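# Hang a necklace on the jewelry box lid tabs

## Task

Drape the necklace so that it runs behind at least one of the little tabs on the inner face of the jewelry box lid, with parts of it hanging down on both sides of that tab and every bit of it within the box. The box must stay upright, and the necklace must remain in place on its own with no gripper supporting it. Finally, open the gripper(s) and move the arms away.

## Robot and tools

Robot and frame. There are two arms, left_arm and right_arm. Each has six joints (waist, shoulder, elbow, wrist pitch, wrist yaw, wrist roll) and a parallel gripper. All printed positions share one scene frame. Its origin sits on the tabletop midway between the arms, +x points forward over the table, +z points up, and left_arm is mounted on the +y side. The names left and right do not refer to sides of any image. The fingers of a gripper extend along its own +z axis and close along its own y axis. The reported hand point lies between the finger pads, roughly 1 cm short of the fingertips, and it can be somewhat off, especially when the arm is stretched far.

execute_actions. Its argument is actions, a list holding zero or one item, plus an optional pictures boolean. An empty list commands nothing and returns the state together with camera images. A motion item is {"rows": [...], "steps": n}. steps is 1 to 15 control steps of 1/30 s each (default 15), and a motion needs at least 11 steps. rows holds 1 to 15 rows, used one per step, with the final row repeated if rows run out. Every row is one flat list of 14 numbers covering both arms: left_arm waist, shoulder, elbow, wrist pitch, wrist yaw, wrist roll, opening, then right_arm in the same seven-number order. Send all 14 even when only one arm should move. The joint numbers are absolute target angles in radians, in joint space, in the same form the Joint positions line shows them. They are not Cartesian poses or offsets. Opening is a scale from -1 (closed) to +1 (fully open). A wait item is {"steps": n} with n up to 300. It commands nothing and returns once that many steps have elapsed since the previous result, with your reply time counted in. Pictures come back only with an empty list or when pictures is true.

Joint ranges, the same for each arm (rad): waist -2.618 to 3.054, shoulder 0.000 to 3.142, elbow 0.000 to 3.142, wrist pitch -1.571 to 1.571, wrist yaw -1.571 to 1.571, wrist roll -2.094 to 2.094. The true end of a joint may differ from these by up to 0.036. A call is rejected, and nothing is sent, if any target exceeds a stated end by more than 0.036 and also lies further out than that joint's last reported angle. A target beyond the true end is clipped to it, and the result then prints "joint sent to its limit", possibly about an earlier motion. The absence of that line does not prove there is room left.

Motion behaviour. Joints move at limited speed. On each step, every joint's target is held within a fixed lead of its measured angle: 0.202 rad for the waist, 0.258 for the shoulder, 0.238 for the elbow, 0.573 for wrist pitch, and 0.522 for wrist yaw and roll. If the targets would carry a gripper more than 70 mm from where it is measured to be, all of that arm's targets are pulled back toward its current angles. The arms keep heading for the last row sent while you think or wait. They stop pursuing it once everything has nearly stopped, including a stalled or very slow move, or once any step is HELD. After that, only a fresh action moves them further. Each result is taken 11 steps before its action ends, and those steps run during your next reply. Your next action begins only after them.

Reading results. The state line prints each gripper's end_effector_position (m) and end_effector_quat_wxyz. Joint positions and Joint velocities list each arm's joints (rad, rad/s) followed by the pad gap (m, m/s; 0.094 m when fully open). grip_measured gives the finger opening on the same -1 to +1 scale you command, and each gripper's reading may be off by about 1 mm. "joint command not followed" means a clearance check altered or blocked some joint targets; the rest of the row still ran. HELD marks steps on which your row was partly or wholly not sent. Joint torques follow the Joint positions order without the gripper. They are the total drive output, carry per-unit offsets, scale errors and noise, and are nonzero even in free air. MOTOR HOT appears from 75 °C. OVER-TEMPERATURE FAULT lines report stops: at 90 °C the arm halts for 10 s, and at 100 °C the arm goes limp and falls until it cools.

Gripping. To hold something, keep commanding an opening below grip_measured. About 0.03 below gives a firm hold, and a smaller gap gives a lighter one. Pad force tops out near 50 to 62 N and is lower on very thin items such as a chain. Pads may press much harder for a moment at first contact. Holding loads heats the motors, so avoid long static holds.

zoom_image. Arguments: camera (cam_head_left, cam_head_right, cam_high, cam_left_wrist, cam_right_wrist) and region [x0, y0, x1, y1] in that camera's pixels, with the origin at top left and at most 504 by 504. It returns a magnified view of that camera's most recent full image. All cameras are 504x504, and the wrist cameras are fisheye.

finished_scene. Argument: scene (integer). It ends that scene for good and reports whether the goal was met. Call it only after the necklace hangs on its own and the grippers have been released and withdrawn.

Cautions. Nothing may leave the table. Do not tip the box. Avoid dropping the necklace, slamming, or shoving hard, and keep the two arms from striking or pressing on each other. Occasional outside tugs may act on a held part or nudge loose objects, so check the result before letting go.

Each tool is called after "Request:" in YAML: its name, and indented under it one key for each argument.

## Session

Request:
execute_actions:
  actions: []

Scene clock: 0.00 s of 4800.00 s.
left_arm: end_effector_position=(+0.3435, +0.5138, +0.2095) grip_measured=+1.000 end_effector_quat_wxyz=(+0.362, +0.566, +0.692, +0.262) | right_arm: end_effector_position=(+0.4152, +0.1258, +0.2866) grip_measured=+1.000 end_effector_quat_wxyz=(+0.697, +0.292, +0.605, +0.252)
Joint positions: left_arm=[ 0.851  1.797  1.542 -0.658  0.712  2.016  0.094] | right_arm=[1.024 2.365 1.919 0.69  1.15  0.574 0.094]
Joint velocities: left_arm=[-0.007  0.002 -0.002  0.066  0.022 -0.007  0.   ] | right_arm=[-0.007 -0.007 -0.022  0.007 -0.11   0.051  0.   ]
Joint torques (N m, as the arm reports them, + toward a larger angle): no reading
Motor temperatures (°C, as the motors report them): left_arm=[23 26 23 27 20 23] | right_arm=[24 23 22 24 23 23]

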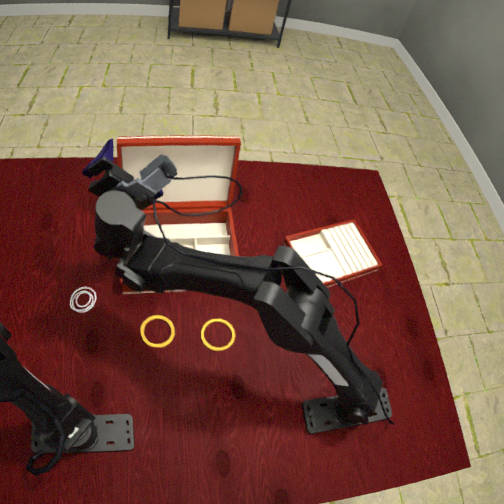

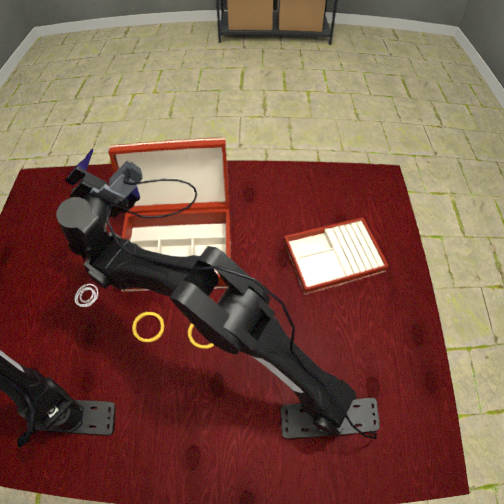

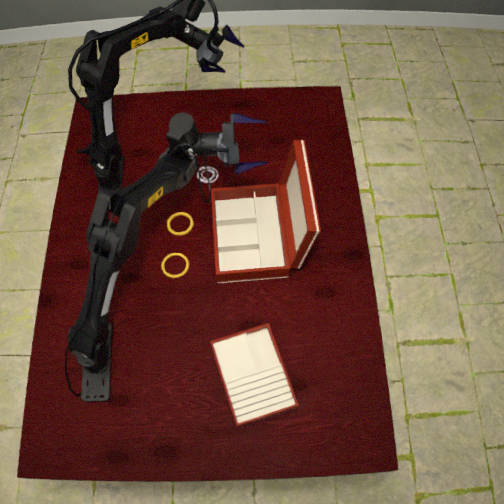

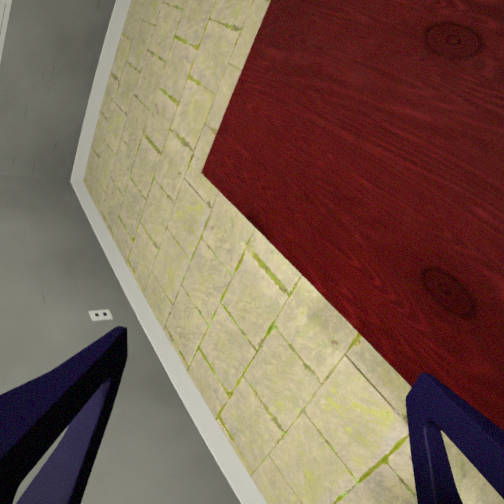

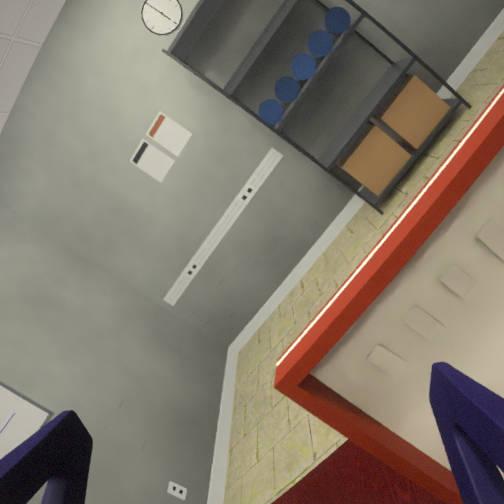

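Request:
execute_actions:
  actions:
    - {"rows":[[0.85,1.7,1.54,-0.66,0.7,2.0,1,1.02,2.2,1.9,0.6,1.1,0.55,1],[0.85,1.5,1.4,-0.66,0.6,1.8,1,1.02,2.0,1.85,0.5,1.0,0.5,1],[0.85,1.3,1.3,-0.66,0.5,1.5,1,1.0,1.75,1.75,0.4,0.8,0.4,1],[0.85,1.2,1.2,-0.7,0.4,1.2,1,0.95,1.5,1.6,0.3,0.6,0.3,1],[0.85,1.1,1.1,-0.8,0.3,0.9,1,0.9,1.25,1.4,0.2,0.4,0.2,1],[0.85,1.0,1.0,-0.9,0.2,0.6,1,0.8,1.0,1.2,0.1,0.2,0.1,1],[0.85,1.0,1.0,-1,0.1,0.3,1,0.7,0.8,1.0,0,0,0,1],[0.85,1.0,1.0,-1,0,0,1,0.6,0.7,0.8,0,0,0,1]],"steps":15}

Request:
execute_actions:
  actions:
    - {"rows":[[0.85,1.0,1.0,-1,0,0,1,0.45,0.65,0.7,0,0,0,1],[0.85,1.0,1.0,-1,0,0,1,0.3,0.6,0.65,0,0,0,1],[0.85,1.0,1.0,-1,0,0,1,0.1,0.6,0.6,0,0,0,1],[0.85,1.0,1.0,-1,0,0,1,-0.1,0.6,0.6,0,0,0,1],[0.85,1.0,1.0,-1,0,0,1,-0.2,0.6,0.6,0,0,0,1]],"steps":15}

Request:
execute_actions:
  actions:
    - {"steps":30}
  pictures: true

Scene clock: 1.33 s of 4800.00 s.
left_arm: end_effector_position=(+0.3114, +0.4980, +0.2156) grip_measured=+1.000 end_effector_quat_wxyz=(+0.343, +0.488, +0.759, +0.260) | right_arm: end_effector_position=(+0.4056, +0.1277, +0.3008) grip_measured=+1.000 end_effector_quat_wxyz=(+0.690, +0.181, +0.660, +0.236)
Joint positions: left_arm=[ 0.851  1.617  1.373 -0.625  0.604  1.813  0.094] | right_arm=[1.016 2.209 1.773 0.549 0.986 0.502 0.094]
Joint velocities: left_arm=[-0.017 -2.503 -2.269 -0.007 -1.429 -2.747  0.   ] | right_arm=[-0.159 -2.405 -2.503 -1.634 -2.908 -1.385  0.   ]
Joint torques (N m, as the arm reports them, + toward a larger angle): left_arm=[ 0.03 -8.74  6.99  0.93  0.55 -0.11] | right_arm=[ -4.72 -17.06   5.52   1.9    0.54  -0.12]
Motor temperatures (°C, as the motors report them): left_arm=[23 27 24 27 20 23] | right_arm=[24 24 22 24 23 23]
Steps of this call (steps 1 to 36: nothing new was sent; steps 37 to 40: the first 4 steps of this action). Readings (joint positions):
37: left_arm=[0.851 1.790 1.541 -0.658 0.708 2.016] | right_arm=[1.024 2.352 1.913 0.676 1.143 0.573]
38: left_arm=[0.851 1.759 1.513 -0.640 0.687 1.986] | right_arm=[1.024 2.327 1.892 0.647 1.127 0.567]
40: the state above

Scene clock: 1.83 s of 4800.00 s.
left_arm: end_effector_position=(+0.1393, +0.4325, +0.2061) grip_measured=+1.000 end_effector_quat_wxyz=(+0.249, -0.169, +0.935, +0.187) | right_arm: end_effector_position=(+0.3355, -0.1614, +0.2786) grip_measured=+1.000 end_effector_quat_wxyz=(+0.614, -0.128, +0.770, +0.118)
Joint positions: left_arm=[ 0.851  0.993  1.02  -0.966  0.044  0.525  0.094] | right_arm=[0.411 1.054 0.755 0.078 0.089 0.046 0.094]
Joint velocities: left_arm=[-0.002 -0.002 -0.027 -0.139 -0.271 -2.806  0.   ] | right_arm=[-1.78  -2.068 -1.761 -0.183 -0.418 -0.154  0.   ]
Joint torques (N m, as the arm reports them, + toward a larger angle): left_arm=[-0.07 -0.71  6.96  1.5  -0.01 -0.05] | right_arm=[-0.08 -4.05  5.52  1.87 -0.08 -0.05]
Motor temperatures (°C, as the motors report them): left_arm=[23 27 24 27 20 23] | right_arm=[24 25 22 24 23 23]
Steps of this call (steps 1 to 11: the last 11 steps of your previous action; steps 12 to 15: the first 4 steps of this action). Readings (joint positions):
12: left_arm=[0.851 0.992 1.025 -0.951 0.081 0.817] | right_arm=[0.549 1.280 0.945 0.103 0.170 0.072]
13: left_arm=[0.851 0.992 1.024 -0.956 0.066 0.720] | right_arm=[0.520 1.201 0.878 0.092 0.131 0.061]
15: the state above

Scene clock: 2.83 s of 4800.00 s.
left_arm: end_effector_position=(+0.1327, +0.4335, +0.2031) grip_measured=+1.000 end_effector_quat_wxyz=(+0.274, -0.407, +0.862, +0.127) | right_arm: end_effector_position=(+0.2746, -0.3606, +0.3346) grip_measured=+1.000 end_effector_quat_wxyz=(+0.713, +0.062, +0.696, -0.057)
Joint positions: left_arm=[ 0.851  0.993  1.019 -0.983  0.012  0.009  0.094] | right_arm=[-0.195  0.599  0.603  0.02   0.008  0.009  0.094]
Joint velocities: left_arm=[-0.012 -0.002 -0.007 -0.007 -0.007 -0.007  0.   ] | right_arm=[-0.007 -0.027  0.012 -0.022 -0.037 -0.081  0.   ]
Joint torques (N m, as the arm reports them, + toward a larger angle): left_arm=[-0.04 -0.7   6.88  1.41 -0.11 -0.1 ] | right_arm=[-0.41  0.89  5.97  2.14 -0.15 -0.11]
Motor temperatures (°C, as the motors report them): left_arm=[23 27 24 27 20 23] | right_arm=[24 25 22 24 23 23]
Kept back: nothing.
Steps of this call (steps 1 to 11: the last 11 steps of your previous action; steps 12 to 30: the robot went on to your last target). Readings (joint positions):
1: left_arm=[0.851 0.993 1.020 -0.970 0.037 0.427] | right_arm=[0.343 0.978 0.697 0.065 0.073 0.039]
2: left_arm=[0.851 0.993 1.019 -0.973 0.031 0.343] | right_arm=[0.269 0.897 0.649 0.044 0.061 0.033]
4: left_arm=[0.851 0.993 1.019 -0.977 0.023 0.222] | right_arm=[0.119 0.741 0.597 0.005 0.047 0.025]
8: left_arm=[0.851 0.993 1.019 -0.981 0.015 0.095] | right_arm=[-0.153 0.601 0.602 0.028 0.035 0.016]
30: the state above

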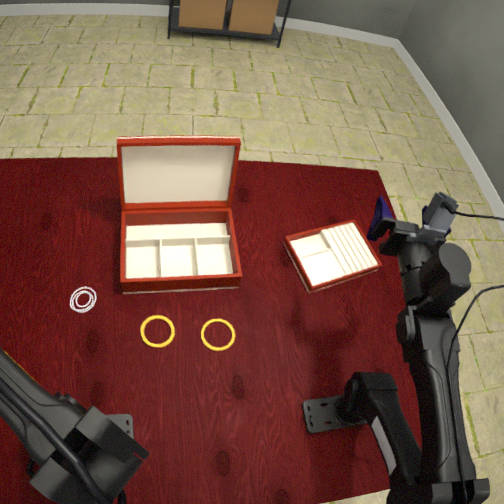

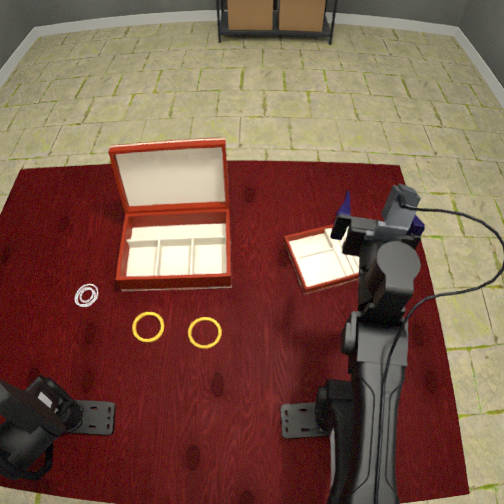

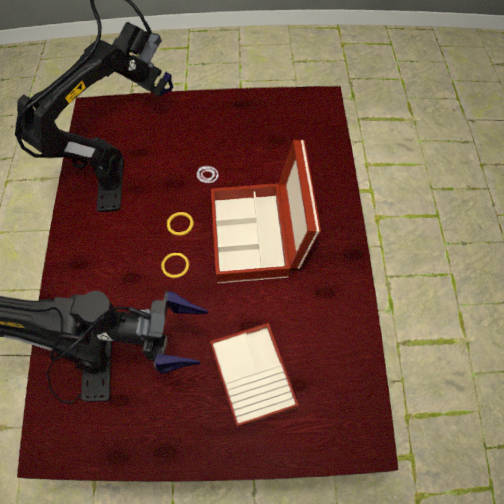

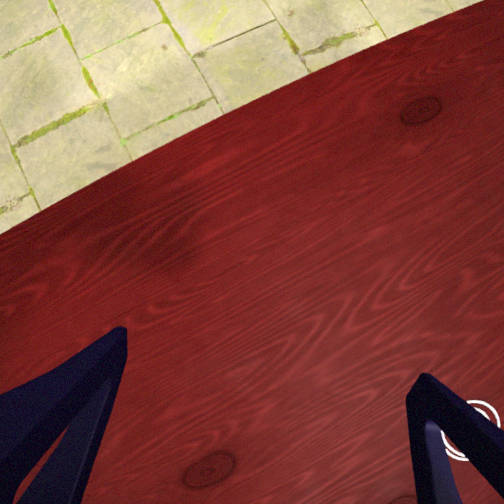

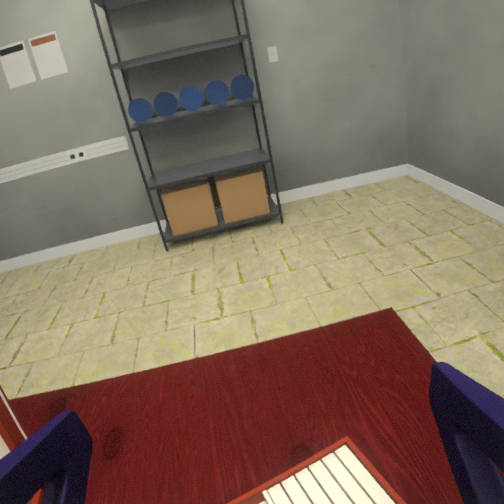

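Request:
execute_actions:
  actions:
    - {"rows":[[0.7,1.05,1.05,-1.0,0,0,0.8,-0.2,0.6,0.6,0,0,0,1],[0.5,1.15,1.1,-1.05,0,0,0.6,-0.2,0.6,0.6,0,0,0,1],[0.3,1.3,1.15,-1.1,0,0,0.4,-0.2,0.6,0.6,0,0,0,1],[0.1,1.45,1.2,-1.15,0,0,0.2,-0.2,0.6,0.6,0,0,0,1],[-0.05,1.55,1.25,-1.18,0,0,0,-0.2,0.6,0.6,0,0,0,1],[-0.16,1.65,1.3,-1.2,0,0,0,-0.2,0.6,0.6,0,0,0,1]],"steps":15}

Request:
execute_actions:
  actions:
    - {"steps":25}
  pictures: true

Scene clock: 4.03 s of 4800.00 s.
left_arm: end_effector_position=(+0.1793, +0.4044, +0.1913) grip_measured=+0.319 end_effector_quat_wxyz=(+0.226, -0.324, +0.915, +0.085) | right_arm: end_effector_position=(+0.2746, -0.3605, +0.3346) grip_measured=+1.000 end_effector_quat_wxyz=(+0.713, +0.062, +0.696, -0.057)
Joint positions: left_arm=[ 0.638  1.145  1.111 -1.049 -0.008  0.004  0.062] | right_arm=[-0.195  0.599  0.603  0.02   0.008  0.009  0.094]
Joint velocities: left_arm=[-1.966  2.396  1.429 -0.696 -0.022 -0.066 -0.237] | right_arm=[-0.002  0.002 -0.007  0.007 -0.051  0.007  0.   ]
Joint torques (N m, as the arm reports them, + toward a larger angle): left_arm=[-0.79  0.7   8.51  1.4   0.14 -0.08] | right_arm=[-0.36  1.05  6.15  2.11 -0.11 -0.09]
Motor temperatures (°C, as the motors report them): left_arm=[23 27 24 27 20 23] | right_arm=[24 24 23 25 23 23]
Steps of this call (steps 1 to 15: the robot went on to your last target; steps 16 to 32: nothing new was sent; steps 33 to 36: the first 4 steps of this action). Readings (joint positions):
33: left_arm=[0.832 0.997 1.020 -0.984 0.000 0.006] | right_arm=[-0.195 0.599 0.603 0.020 0.008 0.009]
34: left_arm=[0.778 1.019 1.033 -0.998 -0.007 0.004] | right_arm=[-0.195 0.599 0.603 0.020 0.008 0.009]
36: the state above

Scene clock: 4.87 s of 4800.00 s.
left_arm: end_effector_position=(+0.2622, +0.1921, +0.0980) grip_measured=+0.002 end_effector_quat_wxyz=(+0.002, +0.064, +0.998, -0.006) | right_arm: end_effector_position=(+0.2746, -0.3605, +0.3346) grip_measured=+1.000 end_effector_quat_wxyz=(+0.713, +0.062, +0.696, -0.057)
Joint positions: left_arm=[-0.168  1.668  1.289 -1.186  0.011  0.004  0.047] | right_arm=[-0.195  0.599  0.603  0.02   0.008  0.009  0.094]
Joint velocities: left_arm=[-0.012 -0.002 -0.007  0.022  0.051 -0.007 -0.001] | right_arm=[-0.002 -0.017 -0.017 -0.007 -0.037 -0.022  0.   ]
Joint torques (N m, as the arm reports them, + toward a larger angle): left_arm=[ 0.6  -7.73  8.54  0.36 -0.09 -0.08] | right_arm=[-0.39  1.03  6.1   2.09 -0.13 -0.07]
Motor temperatures (°C, as the motors report them): left_arm=[23 28 25 27 20 23] | right_arm=[24 24 23 25 23 23]
Kept back: nothing.
Steps of this call (steps 1 to 11: the last 11 steps of your previous action; steps 12 to 25: the robot went on to your last target). Readings (joint positions):
1: left_arm=[0.570 1.231 1.160 -1.066 -0.009 0.004] | right_arm=[-0.195 0.599 0.603 0.020 0.008 0.009]
2: left_arm=[0.503 1.320 1.210 -1.083 -0.009 0.004] | right_arm=[-0.195 0.599 0.603 0.020 0.008 0.009]
4: left_arm=[0.379 1.484 1.277 -1.087 -0.008 0.004] | right_arm=[-0.195 0.599 0.603 0.020 0.008 0.009]
8: left_arm=[0.126 1.679 1.289 -1.112 -0.008 0.004] | right_arm=[-0.195 0.599 0.603 0.020 0.008 0.009]
25: the state above

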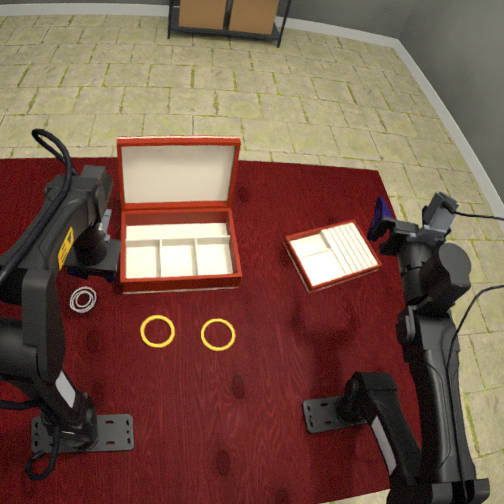

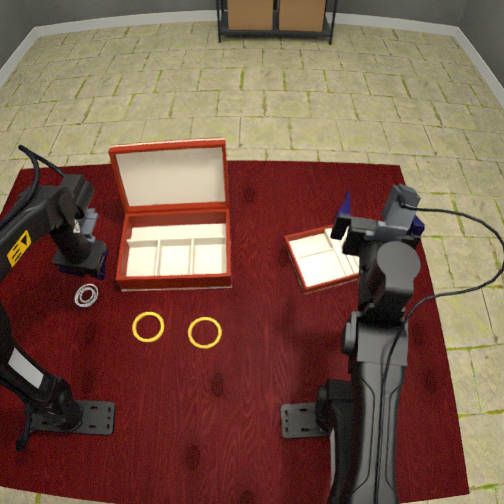

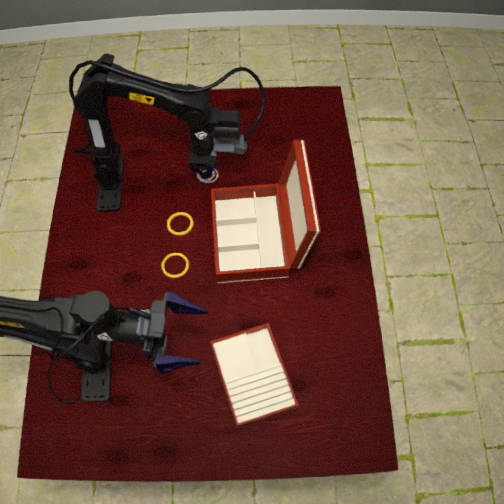

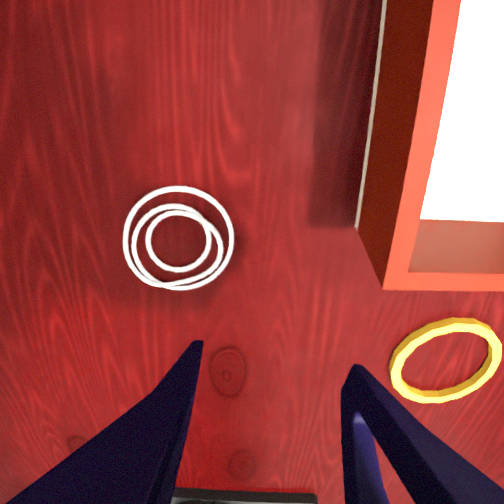

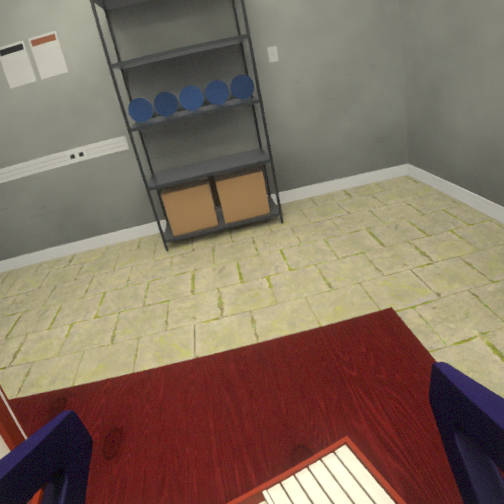

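Request:
execute_actions:
  actions:
    - {"rows":[[-0.13,1.68,1.28,-1.15,0,0.4,-0.2,-0.2,0.6,0.6,0,0,0,1],[-0.09,1.72,1.265,-1.1,0,0.8,-0.4,-0.2,0.6,0.6,0,0,0,1],[-0.05,1.76,1.25,-1.05,0,1.2,-0.6,-0.2,0.6,0.6,0,0,0,1],[-0.025,1.79,1.245,-1.02,0,1.57,-0.7,-0.2,0.6,0.6,0,0,0,1]],"steps":15}

Request:
execute_actions:
  actions:
    - {"steps":25}
  pictures: true

Scene clock: 6.60 s of 4800.00 s.
left_arm: end_effector_position=(+0.2741, +0.2088, +0.0893) grip_measured=-0.631 end_effector_quat_wxyz=(+0.010, +0.206, +0.979, -0.005) | right_arm: end_effector_position=(+0.2746, -0.3605, +0.3345) grip_measured=+1.000 end_effector_quat_wxyz=(+0.713, +0.062, +0.696, -0.057)
Joint positions: left_arm=[-0.108  1.699  1.289 -1.142  0.013  0.351  0.017] | right_arm=[-0.195  0.599  0.603  0.02   0.008  0.009  0.094]
Joint velocities: left_arm=[ 0.867  0.632  0.007  0.725  0.007  2.85  -0.136] | right_arm=[-0.002  0.007  0.002  0.081 -0.022 -0.022  0.   ]
Joint torques (N m, as the arm reports them, + toward a larger angle): left_arm=[ 2.31 -2.67  3.79  0.69 -0.1  -0.03] | right_arm=[-0.31  1.06  6.27  2.07 -0.12 -0.08]
Motor temperatures (°C, as the motors report them): left_arm=[23 28 25 27 20 23] | right_arm=[24 24 23 25 23 23]
Steps of this call (steps 1 to 30: the robot went on to your last target; steps 31 to 48: nothing new was sent; steps 49 to 52: the first 4 steps of this action). Readings (joint positions):
49: left_arm=[-0.165 1.668 1.289 -1.187 0.011 0.060] | right_arm=[-0.195 0.599 0.603 0.020 0.008 0.009]
50: left_arm=[-0.155 1.671 1.289 -1.180 0.012 0.154] | right_arm=[-0.195 0.599 0.603 0.020 0.008 0.009]
52: the state above

Scene clock: 7.43 s of 4800.00 s.
left_arm: end_effector_position=(+0.2876, +0.2393, +0.0528) grip_measured=-0.698 end_effector_quat_wxyz=(-0.000, +0.691, +0.723, +0.001) | right_arm: end_effector_position=(+0.2746, -0.3605, +0.3345) grip_measured=+1.000 end_effector_quat_wxyz=(+0.713, +0.062, +0.696, -0.057)
Joint positions: left_arm=[-0.018  1.795  1.255 -1.029 -0.002  1.552  0.014] | right_arm=[-0.195  0.599  0.603  0.02   0.008  0.009  0.094]
Joint velocities: left_arm=[-0.012 -0.022  0.012 -0.022  0.022  0.081 -0.   ] | right_arm=[-0.017  0.017 -0.007 -0.007  0.051  0.037  0.   ]
Joint torques (N m, as the arm reports them, + toward a larger angle): left_arm=[-0.51 -7.74  6.51  0.56  0.05  0.04] | right_arm=[-0.43  1.09  6.3   2.08 -0.11 -0.1 ]
Motor temperatures (°C, as the motors report them): left_arm=[23 28 25 27 20 23] | right_arm=[24 24 23 25 23 23]
Kept back: nothing.
Steps of this call (steps 1 to 11: the last 11 steps of your previous action; steps 12 to 25: the robot went on to your last target). Readings (joint positions):
1: left_arm=[-0.078 1.723 1.288 -1.117 0.012 0.449] | right_arm=[-0.195 0.599 0.603 0.020 0.008 0.009]
2: left_arm=[-0.051 1.748 1.285 -1.092 0.008 0.546] | right_arm=[-0.195 0.599 0.603 0.020 0.008 0.009]
4: left_arm=[-0.021 1.783 1.269 -1.061 0.001 0.741] | right_arm=[-0.195 0.599 0.603 0.020 0.008 0.009]
8: left_arm=[-0.018 1.795 1.255 -1.049 -0.002 1.132] | right_arm=[-0.195 0.599 0.603 0.020 0.008 0.009]
25: the state above

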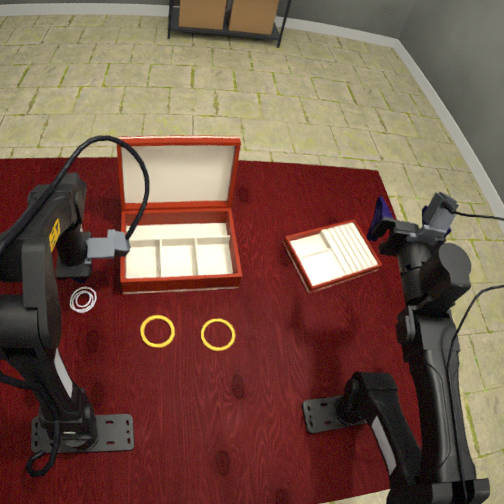

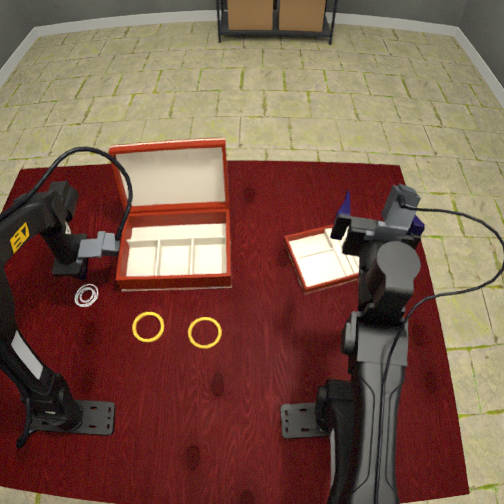

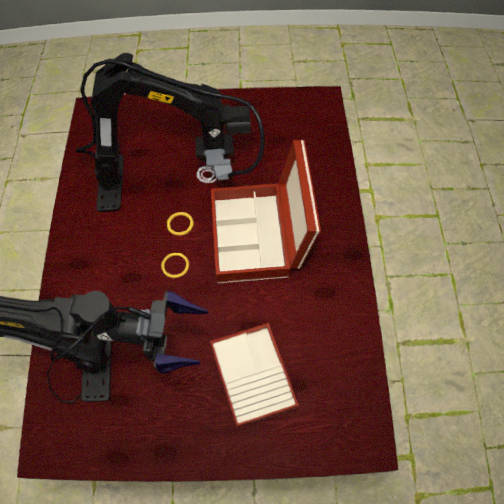

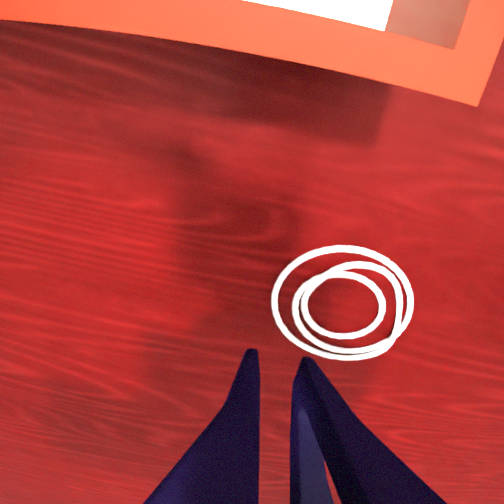

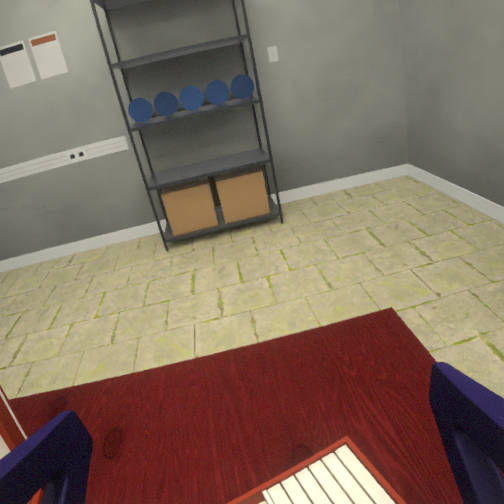

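Request:
execute_actions:
  actions:
    - {"rows":[[0.0,1.81,1.23,-0.99,0,1.57,-0.7,-0.2,0.6,0.6,0,0,0,1],[0.015,1.825,1.21,-0.96,0,1.57,-0.7,-0.2,0.6,0.6,0,0,0,1],[0.015,1.835,1.195,-0.94,0,1.57,-0.7,-0.2,0.6,0.6,0,0,0,1]],"steps":12}

Request:
execute_actions:
  actions:
    - {"steps":20}
  pictures: true

Scene clock: 8.80 s of 4800.00 s.
left_arm: end_effector_position=(+0.2884, +0.2396, +0.0528) grip_measured=-0.698 end_effector_quat_wxyz=(+0.001, +0.694, +0.720, +0.002) | right_arm: end_effector_position=(+0.2746, -0.3605, +0.3345) grip_measured=+1.000 end_effector_quat_wxyz=(+0.713, +0.062, +0.696, -0.057)
Joint positions: left_arm=[-0.017  1.795  1.255 -1.026 -0.002  1.561  0.014] | right_arm=[-0.195  0.599  0.603  0.02   0.008  0.009  0.094]
Joint velocities: left_arm=[ 0.027 -0.007  0.007  0.095  0.007 -0.051  0.   ] | right_arm=[-0.012  0.002  0.002  0.022 -0.037  0.051  0.   ]
Joint torques (N m, as the arm reports them, + toward a larger angle): left_arm=[ 1.25 -6.24  5.31  0.7   0.05  0.02] | right_arm=[-0.44  0.99  6.1   2.1  -0.11 -0.12]
Motor temperatures (°C, as the motors report them): left_arm=[23 29 25 27 20 23] | right_arm=[24 24 24 25 23 23]
Steps of this call (steps 1 to 30: the robot went on to your last target; steps 31 to 40: nothing new was sent; step 41: the first step of this action). Readings (joint positions):
41: the state above

Scene clock: 9.47 s of 4800.00 s.
left_arm: end_effector_position=(+0.2910, +0.2476, +0.0337) grip_measured=-0.698 end_effector_quat_wxyz=(+0.003, +0.685, +0.729, +0.004) | right_arm: end_effector_position=(+0.2746, -0.3605, +0.3345) grip_measured=+1.000 end_effector_quat_wxyz=(+0.713, +0.062, +0.696, -0.057)
Joint positions: left_arm=[ 0.008  1.826  1.212 -0.948 -0.002  1.561  0.014] | right_arm=[-0.195  0.599  0.603  0.02   0.008  0.009  0.094]
Joint velocities: left_arm=[ 0.007  0.017 -0.002 -0.007  0.007  0.007 -0.   ] | right_arm=[-0.017 -0.007 -0.002 -0.022 -0.007 -0.125  0.   ]
Joint torques (N m, as the arm reports them, + toward a larger angle): left_arm=[ 0.6  -6.78  5.79  0.57  0.05  0.05] | right_arm=[-0.55  1.07  6.33  2.1  -0.1  -0.14]
Motor temperatures (°C, as the motors report them): left_arm=[23 29 25 27 20 23] | right_arm=[24 24 24 25 23 23]
Kept back: nothing.
Steps of this call (steps 1 to 11: the last 11 steps of your previous action; steps 12 to 20: the robot went on to your last target). Readings (joint positions):
1: left_arm=[-0.015 1.796 1.252 -1.017 -0.002 1.561] | right_arm=[-0.195 0.599 0.603 0.020 0.008 0.009]
2: left_arm=[-0.010 1.797 1.245 -1.001 -0.002 1.561] | right_arm=[-0.195 0.599 0.603 0.020 0.008 0.009]
4: left_arm=[0.001 1.806 1.230 -0.978 -0.002 1.561] | right_arm=[-0.195 0.599 0.603 0.020 0.008 0.009]
8: left_arm=[0.008 1.825 1.213 -0.962 -0.002 1.561] | right_arm=[-0.195 0.599 0.603 0.020 0.008 0.009]
20: the state above

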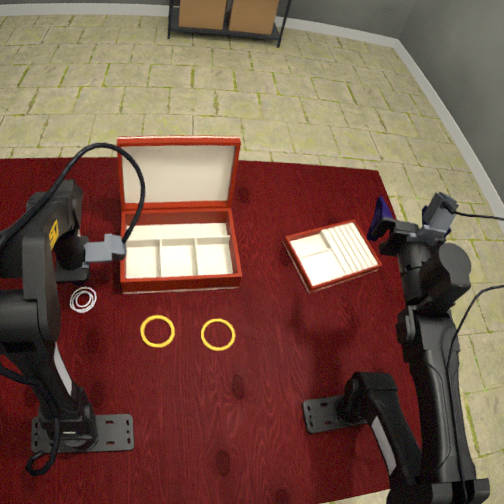

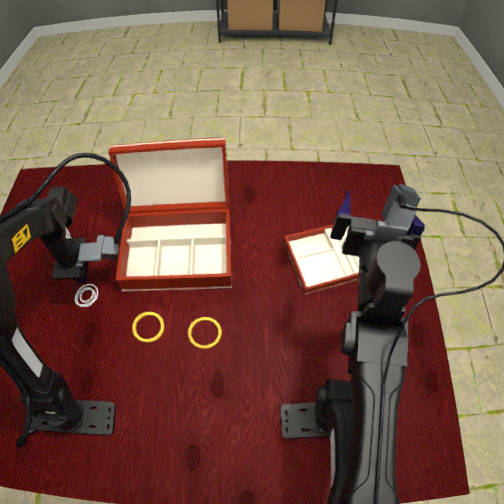

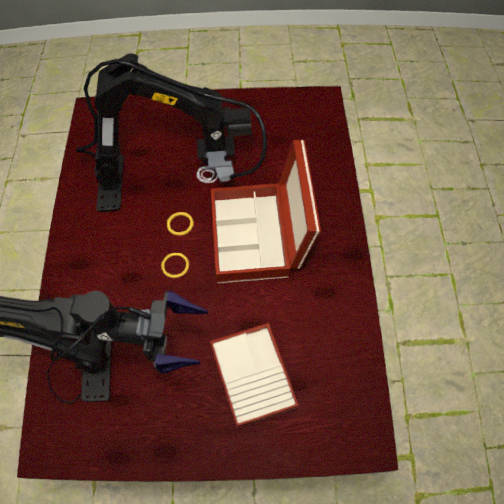

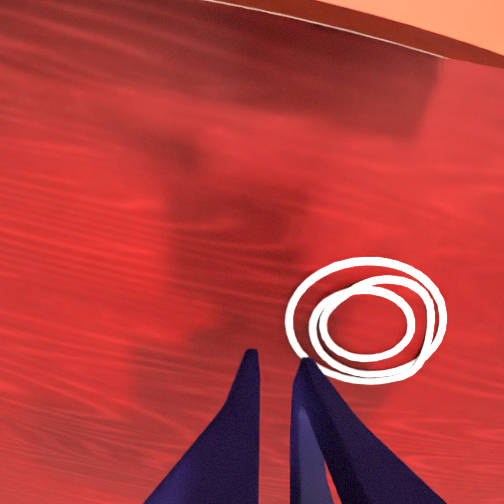

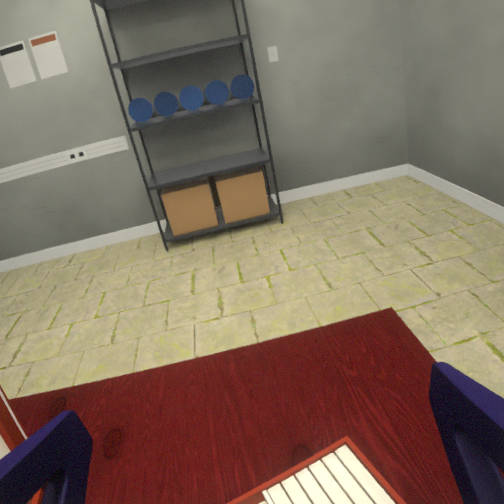

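Request:
execute_actions:
  actions:
    - {"rows":[[0.015,1.84,1.18,-0.92,0,1.57,-0.7,-0.2,0.6,0.6,0,0,0,1],[0.015,1.843,1.16,-0.90,0,1.57,-0.7,-0.2,0.6,0.6,0,0,0,1],[0.015,1.846,1.145,-0.885,0,1.57,-0.7,-0.2,0.6,0.6,0,0,0,1]],"steps":12}

Request:
execute_actions:
  actions:
    - {"steps":20}
  pictures: true

Scene clock: 10.43 s of 4800.00 s.
left_arm: end_effector_position=(+0.2914, +0.2477, +0.0335) grip_measured=-0.698 end_effector_quat_wxyz=(+0.003, +0.685, +0.729, +0.005) | right_arm: end_effector_position=(+0.2746, -0.3605, +0.3345) grip_measured=+1.000 end_effector_quat_wxyz=(+0.713, +0.062, +0.696, -0.057)
Joint positions: left_arm=[ 0.008  1.826  1.211 -0.946 -0.002  1.561  0.014] | right_arm=[-0.195  0.599  0.603  0.02   0.008  0.009  0.094]
Joint velocities: left_arm=[ 0.012 -0.007 -0.061  0.183  0.007  0.007 -0.001] | right_arm=[ 0.002 -0.022 -0.002 -0.037 -0.022 -0.081  0.   ]
Joint torques (N m, as the arm reports them, + toward a larger angle): left_arm=[ 0.61 -6.5   4.84  0.58  0.06  0.04] | right_arm=[-0.41  1.06  6.15  2.1  -0.09 -0.1 ]
Motor temperatures (°C, as the motors report them): left_arm=[23 29 25 27 20 23] | right_arm=[24 24 24 25 23 23]
Steps of this call (steps 1 to 15: the robot went on to your last target; steps 16 to 28: nothing new was sent; step 29: the first step of this action). Readings (joint positions):
29: the state above

Scene clock: 11.10 s of 4800.00 s.
left_arm: end_effector_position=(+0.2867, +0.2474, +0.0199) grip_measured=-0.698 end_effector_quat_wxyz=(+0.002, +0.685, +0.729, +0.003) | right_arm: end_effector_position=(+0.2746, -0.3605, +0.3345) grip_measured=+1.000 end_effector_quat_wxyz=(+0.713, +0.062, +0.696, -0.057)
Joint positions: left_arm=[ 0.008  1.833  1.163 -0.893 -0.002  1.562  0.014] | right_arm=[-0.195  0.599  0.603  0.02   0.008  0.009  0.094]
Joint velocities: left_arm=[-0.017  0.012  0.007  0.051 -0.022  0.022  0.   ] | right_arm=[-0.002  0.012 -0.012  0.081 -0.037  0.037  0.   ]
Joint torques (N m, as the arm reports them, + toward a larger angle): left_arm=[ 0.54 -6.54  5.54  0.58  0.05  0.03] | right_arm=[-0.27  1.09  6.27  2.11 -0.07 -0.07]
Motor temperatures (°C, as the motors report them): left_arm=[23 29 25 27 20 23] | right_arm=[24 24 24 26 23 23]
Kept back: nothing.
Steps of this call (steps 1 to 11: the last 11 steps of your previous action; steps 12 to 20: the robot went on to your last target). Readings (joint positions):
1: left_arm=[0.008 1.826 1.206 -0.937 -0.002 1.561] | right_arm=[-0.195 0.599 0.603 0.020 0.008 0.009]
2: left_arm=[0.008 1.826 1.198 -0.925 -0.002 1.561] | right_arm=[-0.195 0.599 0.603 0.020 0.008 0.009]
4: left_arm=[0.008 1.826 1.177 -0.911 -0.002 1.561] | right_arm=[-0.195 0.599 0.603 0.020 0.008 0.009]
8: left_arm=[0.008 1.833 1.163 -0.906 -0.002 1.562] | right_arm=[-0.195 0.599 0.603 0.020 0.008 0.009]
20: the state above

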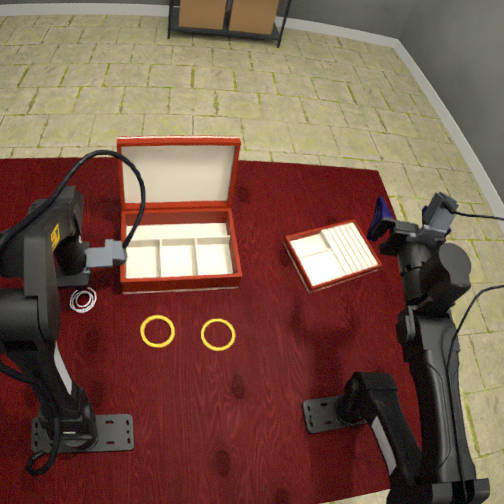

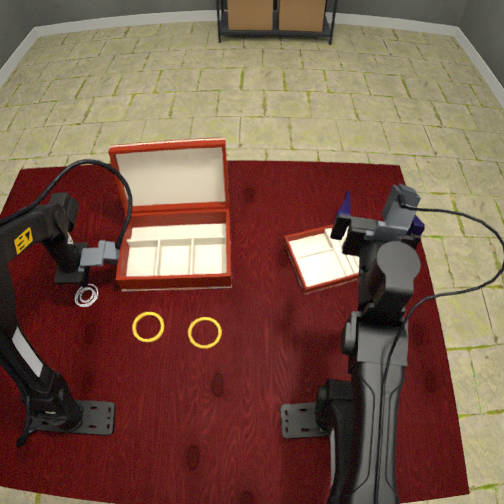

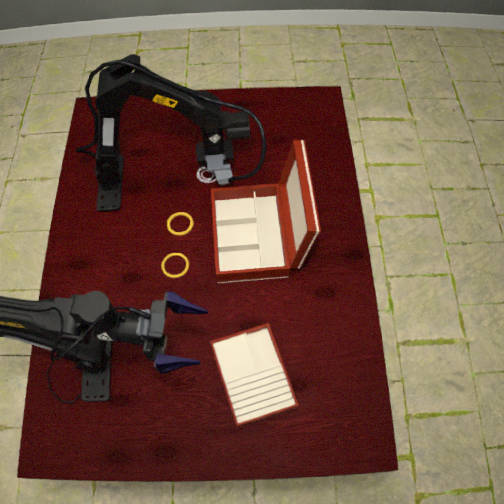

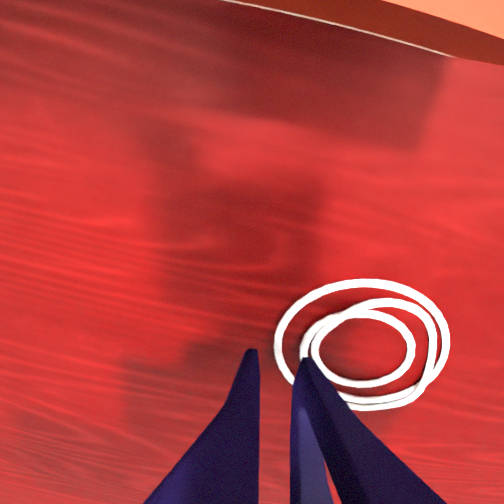

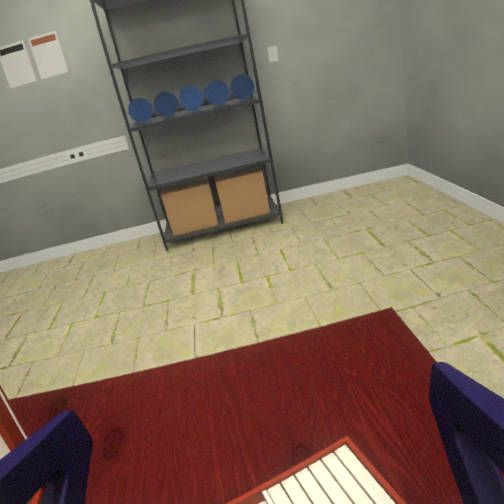

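Request:
execute_actions:
  actions:
    - {"rows":[[0.015,1.855,1.145,-0.885,0,1.57,-0.7,-0.2,0.6,0.6,0,0,0,1],[0.015,1.862,1.14,-0.88,0,1.57,-0.7,-0.2,0.6,0.6,0,0,0,1],[0.015,1.868,1.135,-0.872,0,1.57,-0.7,-0.2,0.6,0.6,0,0,0,1]],"steps":12}

Request:
execute_actions:
  actions:
    - {"steps":20}
  pictures: true

Request:
zoom_image:
  camera: "cam_left_wrist"
  region: [220,270,470,450]

Scene clock: 12.17 s of 4800.00 s.
left_arm: end_effector_position=(+0.2869, +0.2474, +0.0199) grip_measured=-0.698 end_effector_quat_wxyz=(+0.002, +0.685, +0.729, +0.003) | right_arm: end_effector_position=(+0.2746, -0.3605, +0.3345) grip_measured=+1.000 end_effector_quat_wxyz=(+0.713, +0.062, +0.696, -0.057)
Joint positions: left_arm=[ 0.008  1.833  1.163 -0.893 -0.002  1.562  0.014] | right_arm=[-0.195  0.599  0.603  0.02   0.008  0.009  0.094]
Joint velocities: left_arm=[-0.002 -0.007  0.022  0.007  0.022 -0.022 -0.001] | right_arm=[-0.002  0.002  0.002 -0.022  0.037  0.066  0.   ]
Joint torques (N m, as the arm reports them, + toward a larger angle): left_arm=[ 0.58 -5.83  5.6   0.57  0.05  0.04] | right_arm=[-0.31  0.99  6.29  2.11 -0.08 -0.17]
Motor temperatures (°C, as the motors report them): left_arm=[23 29 25 27 20 23] | right_arm=[24 24 24 26 23 23]
Steps of this call (steps 1 to 15: the robot went on to your last target; steps 16 to 31: nothing new was sent; step 32: the first step of this action). Readings (joint positions):
32: the state above

Scene clock: 12.83 s of 4800.00 s.
left_arm: end_effector_position=(+0.2879, +0.2475, +0.0136) grip_measured=-0.698 end_effector_quat_wxyz=(-0.001, +0.685, +0.729, +0.000) | right_arm: end_effector_position=(+0.2746, -0.3605, +0.3345) grip_measured=+1.000 end_effector_quat_wxyz=(+0.713, +0.061, +0.696, -0.057)
Joint positions: left_arm=[ 0.008  1.854  1.163 -0.88  -0.002  1.562  0.014] | right_arm=[-0.195  0.599  0.603  0.02   0.008  0.008  0.094]
Joint velocities: left_arm=[-0.002 -0.002 -0.007 -0.007 -0.037 -0.022 -0.   ] | right_arm=[ 0.007  0.002 -0.012  0.007 -0.007 -0.095  0.   ]
Joint torques (N m, as the arm reports them, + toward a larger angle): left_arm=[ 0.55 -6.58  4.61  0.54  0.04  0.04] | right_arm=[-0.47  0.98  6.21  2.11 -0.12 -0.12]
Motor temperatures (°C, as the motors report them): left_arm=[23 30 25 27 20 23] | right_arm=[24 24 24 26 23 23]
Kept back: nothing.
Steps of this call (steps 1 to 11: the last 11 steps of your previous action; steps 12 to 20: the robot went on to your last target). Readings (joint positions):
1: left_arm=[0.008 1.834 1.163 -0.893 -0.002 1.562] | right_arm=[-0.195 0.599 0.603 0.020 0.008 0.009]
2: left_arm=[0.008 1.837 1.163 -0.891 -0.002 1.562] | right_arm=[-0.195 0.599 0.603 0.020 0.008 0.008]
4: left_arm=[0.008 1.845 1.163 -0.886 -0.002 1.562] | right_arm=[-0.195 0.599 0.603 0.020 0.008 0.008]
8: left_arm=[0.008 1.854 1.163 -0.883 -0.002 1.562] | right_arm=[-0.195 0.599 0.603 0.020 0.008 0.008]
20: the state above

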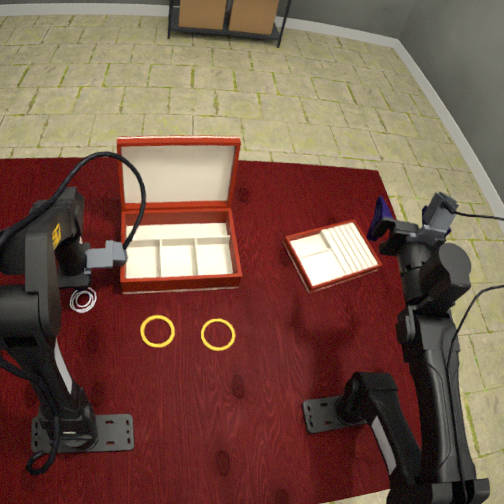

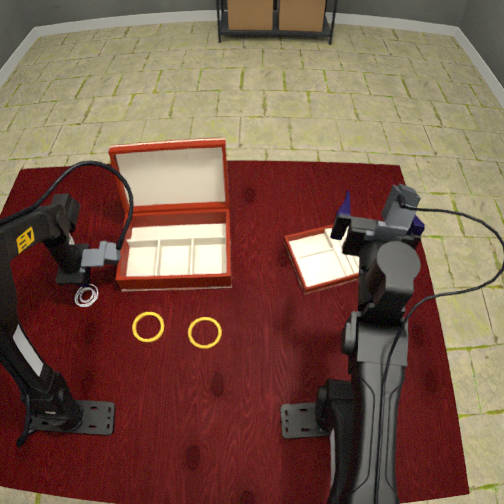

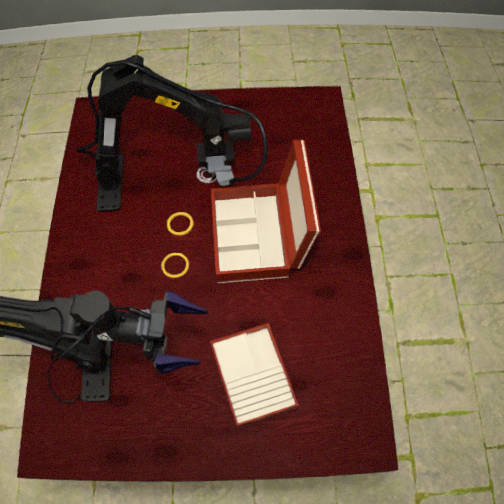

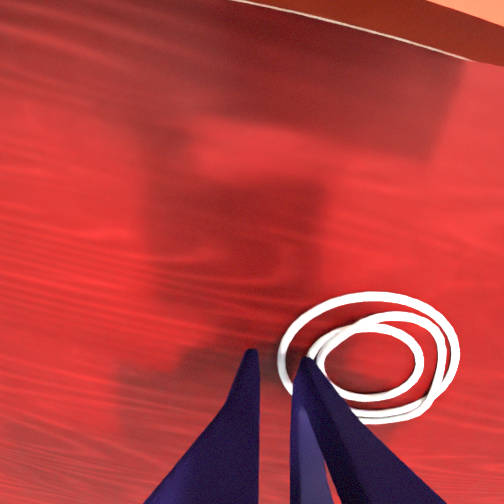

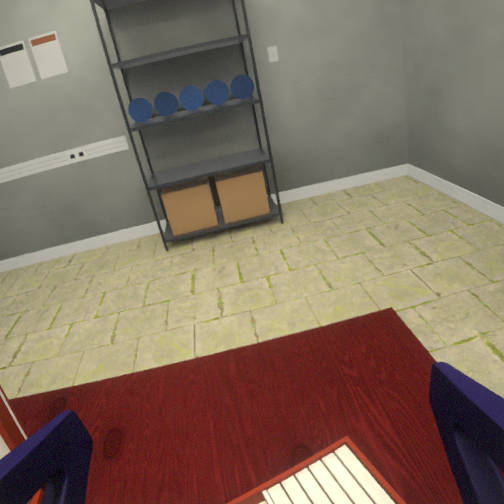

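Region (220, 270, 470, 450) of cam_left_wrist's 504x504 image, scaled by 2.016, with more detail than that image has; it fills the top 363 rows of this view, and the rest is white.

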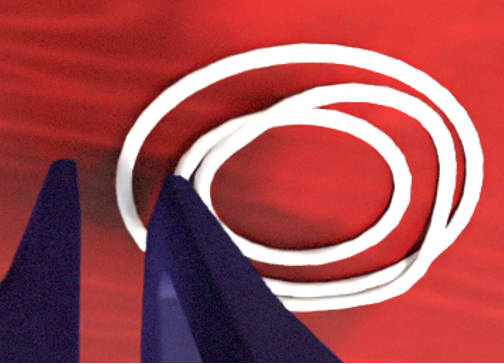

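Request:
execute_actions:
  actions:
    - {"rows":[[0.015,1.868,1.135,-0.862,0,1.57,-0.7,-0.2,0.6,0.6,0,0,0,1],[0.015,1.868,1.135,-0.855,0,1.57,-0.7,-0.2,0.6,0.6,0,0,0,1],[0.015,1.868,1.135,-0.855,0,1.57,-0.7,-0.2,0.6,0.6,0,0,0,1],[0.015,1.868,1.135,-0.855,0,1.57,-0.7,-0.2,0.6,0.6,0,0,0,1],[0.015,1.874,1.135,-0.855,0,1.57,-0.7,-0.2,0.6,0.6,0,0,0,1],[0.015,1.88,1.135,-0.855,0,1.57,-0.7,-0.2,0.6,0.6,0,0,0,1]],"steps":12}

Request:
execute_actions:
  actions:
    - {"steps":20}
  pictures: true

Request:
zoom_image:
  camera: "cam_left_wrist"
  region: [220,270,470,450]

Scene clock: 13.57 s of 4800.00 s.
left_arm: end_effector_position=(+0.2882, +0.2475, +0.0136) grip_measured=-0.698 end_effector_quat_wxyz=(-0.001, +0.685, +0.729, +0.001) | right_arm: end_effector_position=(+0.2746, -0.3605, +0.3345) grip_measured=+1.000 end_effector_quat_wxyz=(+0.713, +0.061, +0.696, -0.057)
Joint positions: left_arm=[ 0.008  1.854  1.163 -0.879 -0.002  1.562  0.014] | right_arm=[-0.195  0.599  0.603  0.02   0.008  0.008  0.094]
Joint velocities: left_arm=[-0.012  0.002 -0.017 -0.007  0.037 -0.022  0.001] | right_arm=[ 0.012 -0.002 -0.027  0.051 -0.037 -0.022  0.   ]
Joint torques (N m, as the arm reports them, + toward a larger angle): left_arm=[ 0.55 -6.55  4.71  0.58  0.04  0.04] | right_arm=[-0.5   0.97  6.    2.09 -0.12 -0.12]
Motor temperatures (°C, as the motors report them): left_arm=[23 30 25 27 20 23] | right_arm=[24 24 24 26 23 23]
Steps of this call (steps 1 to 15: the robot went on to your last target; steps 16 to 21: nothing new was sent; step 22: the first step of this action). Readings (joint positions):
22: the state above

Scene clock: 14.23 s of 4800.00 s.
left_arm: end_effector_position=(+0.2922, +0.2477, +0.0137) grip_measured=-0.698 end_effector_quat_wxyz=(+0.005, +0.685, +0.728, +0.007) | right_arm: end_effector_position=(+0.2746, -0.3605, +0.3345) grip_measured=+1.000 end_effector_quat_wxyz=(+0.713, +0.061, +0.696, -0.057)
Joint positions: left_arm=[ 0.008  1.854  1.163 -0.862 -0.002  1.562  0.014] | right_arm=[-0.195  0.599  0.603  0.02   0.008  0.008  0.094]
Joint velocities: left_arm=[-0.012 -0.007 -0.002 -0.007  0.022  0.066 -0.   ] | right_arm=[ 0.002 -0.002 -0.002 -0.022 -0.037  0.037  0.   ]
Joint torques (N m, as the arm reports them, + toward a larger angle): left_arm=[ 0.57 -5.75  4.69  0.57  0.06  0.03] | right_arm=[-0.29  0.96  6.08  2.12 -0.08 -0.11]
Motor temperatures (°C, as the motors report them): left_arm=[23 30 25 27 20 23] | right_arm=[24 24 25 26 23 23]
Kept back: nothing.
Steps of this call (steps 1 to 11: the last 11 steps of your previous action; steps 12 to 20: the robot went on to your last target). Readings (joint positions):
1: left_arm=[0.008 1.854 1.163 -0.877 -0.002 1.562] | right_arm=[-0.195 0.599 0.603 0.020 0.008 0.008]
2: left_arm=[0.008 1.854 1.163 -0.874 -0.002 1.562] | right_arm=[-0.195 0.599 0.603 0.020 0.008 0.008]
4: left_arm=[0.008 1.854 1.163 -0.869 -0.002 1.562] | right_arm=[-0.195 0.599 0.603 0.020 0.008 0.008]
8: left_arm=[0.008 1.854 1.163 -0.865 -0.002 1.562] | right_arm=[-0.195 0.599 0.603 0.020 0.008 0.008]
20: the state above

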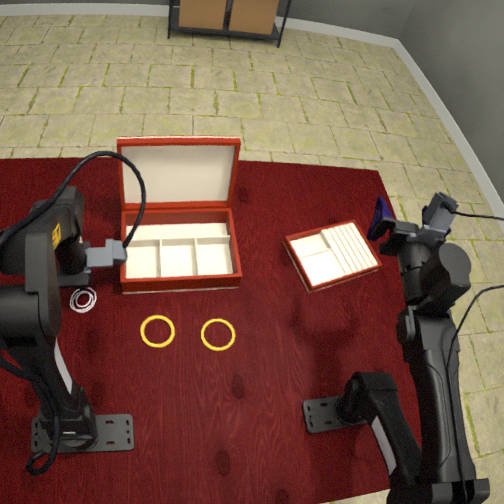

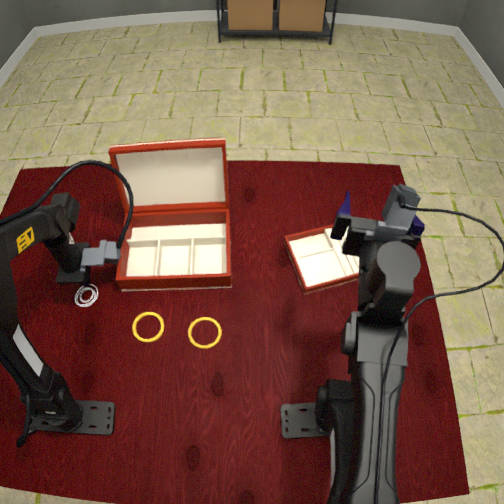

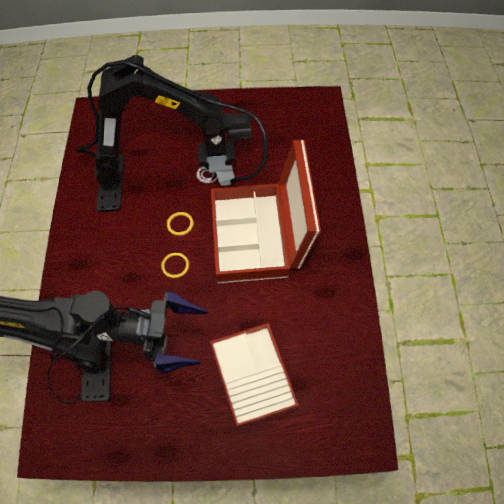

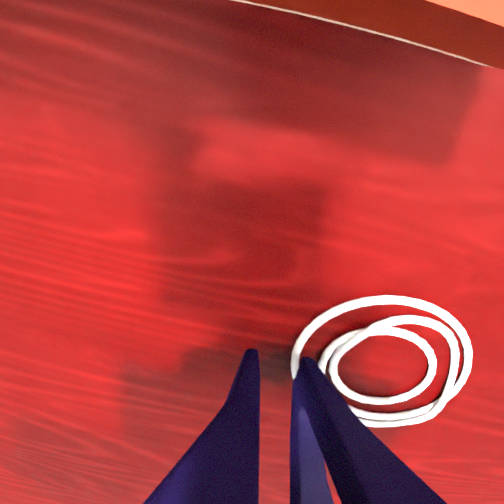

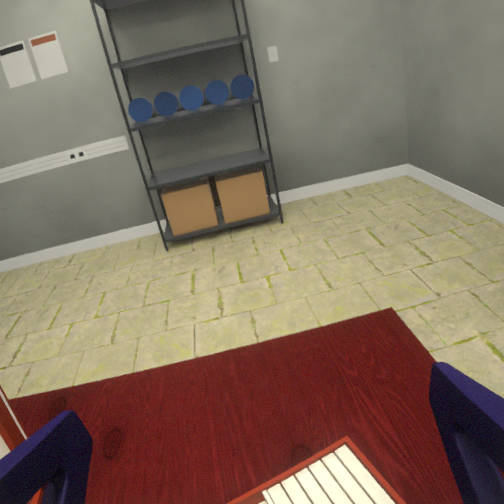

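Region (220, 270, 470, 450) of cam_left_wrist's 504x504 image, scaled by 2.016, with more detail than that image has; it fills the top 363 rows of this view, and the rest is white.

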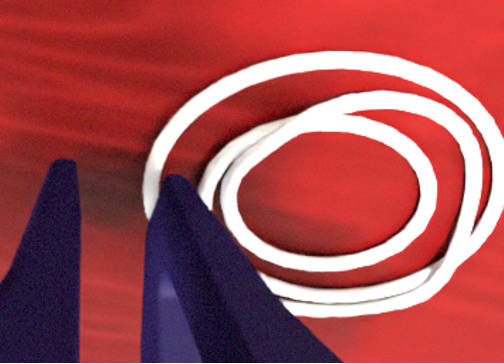

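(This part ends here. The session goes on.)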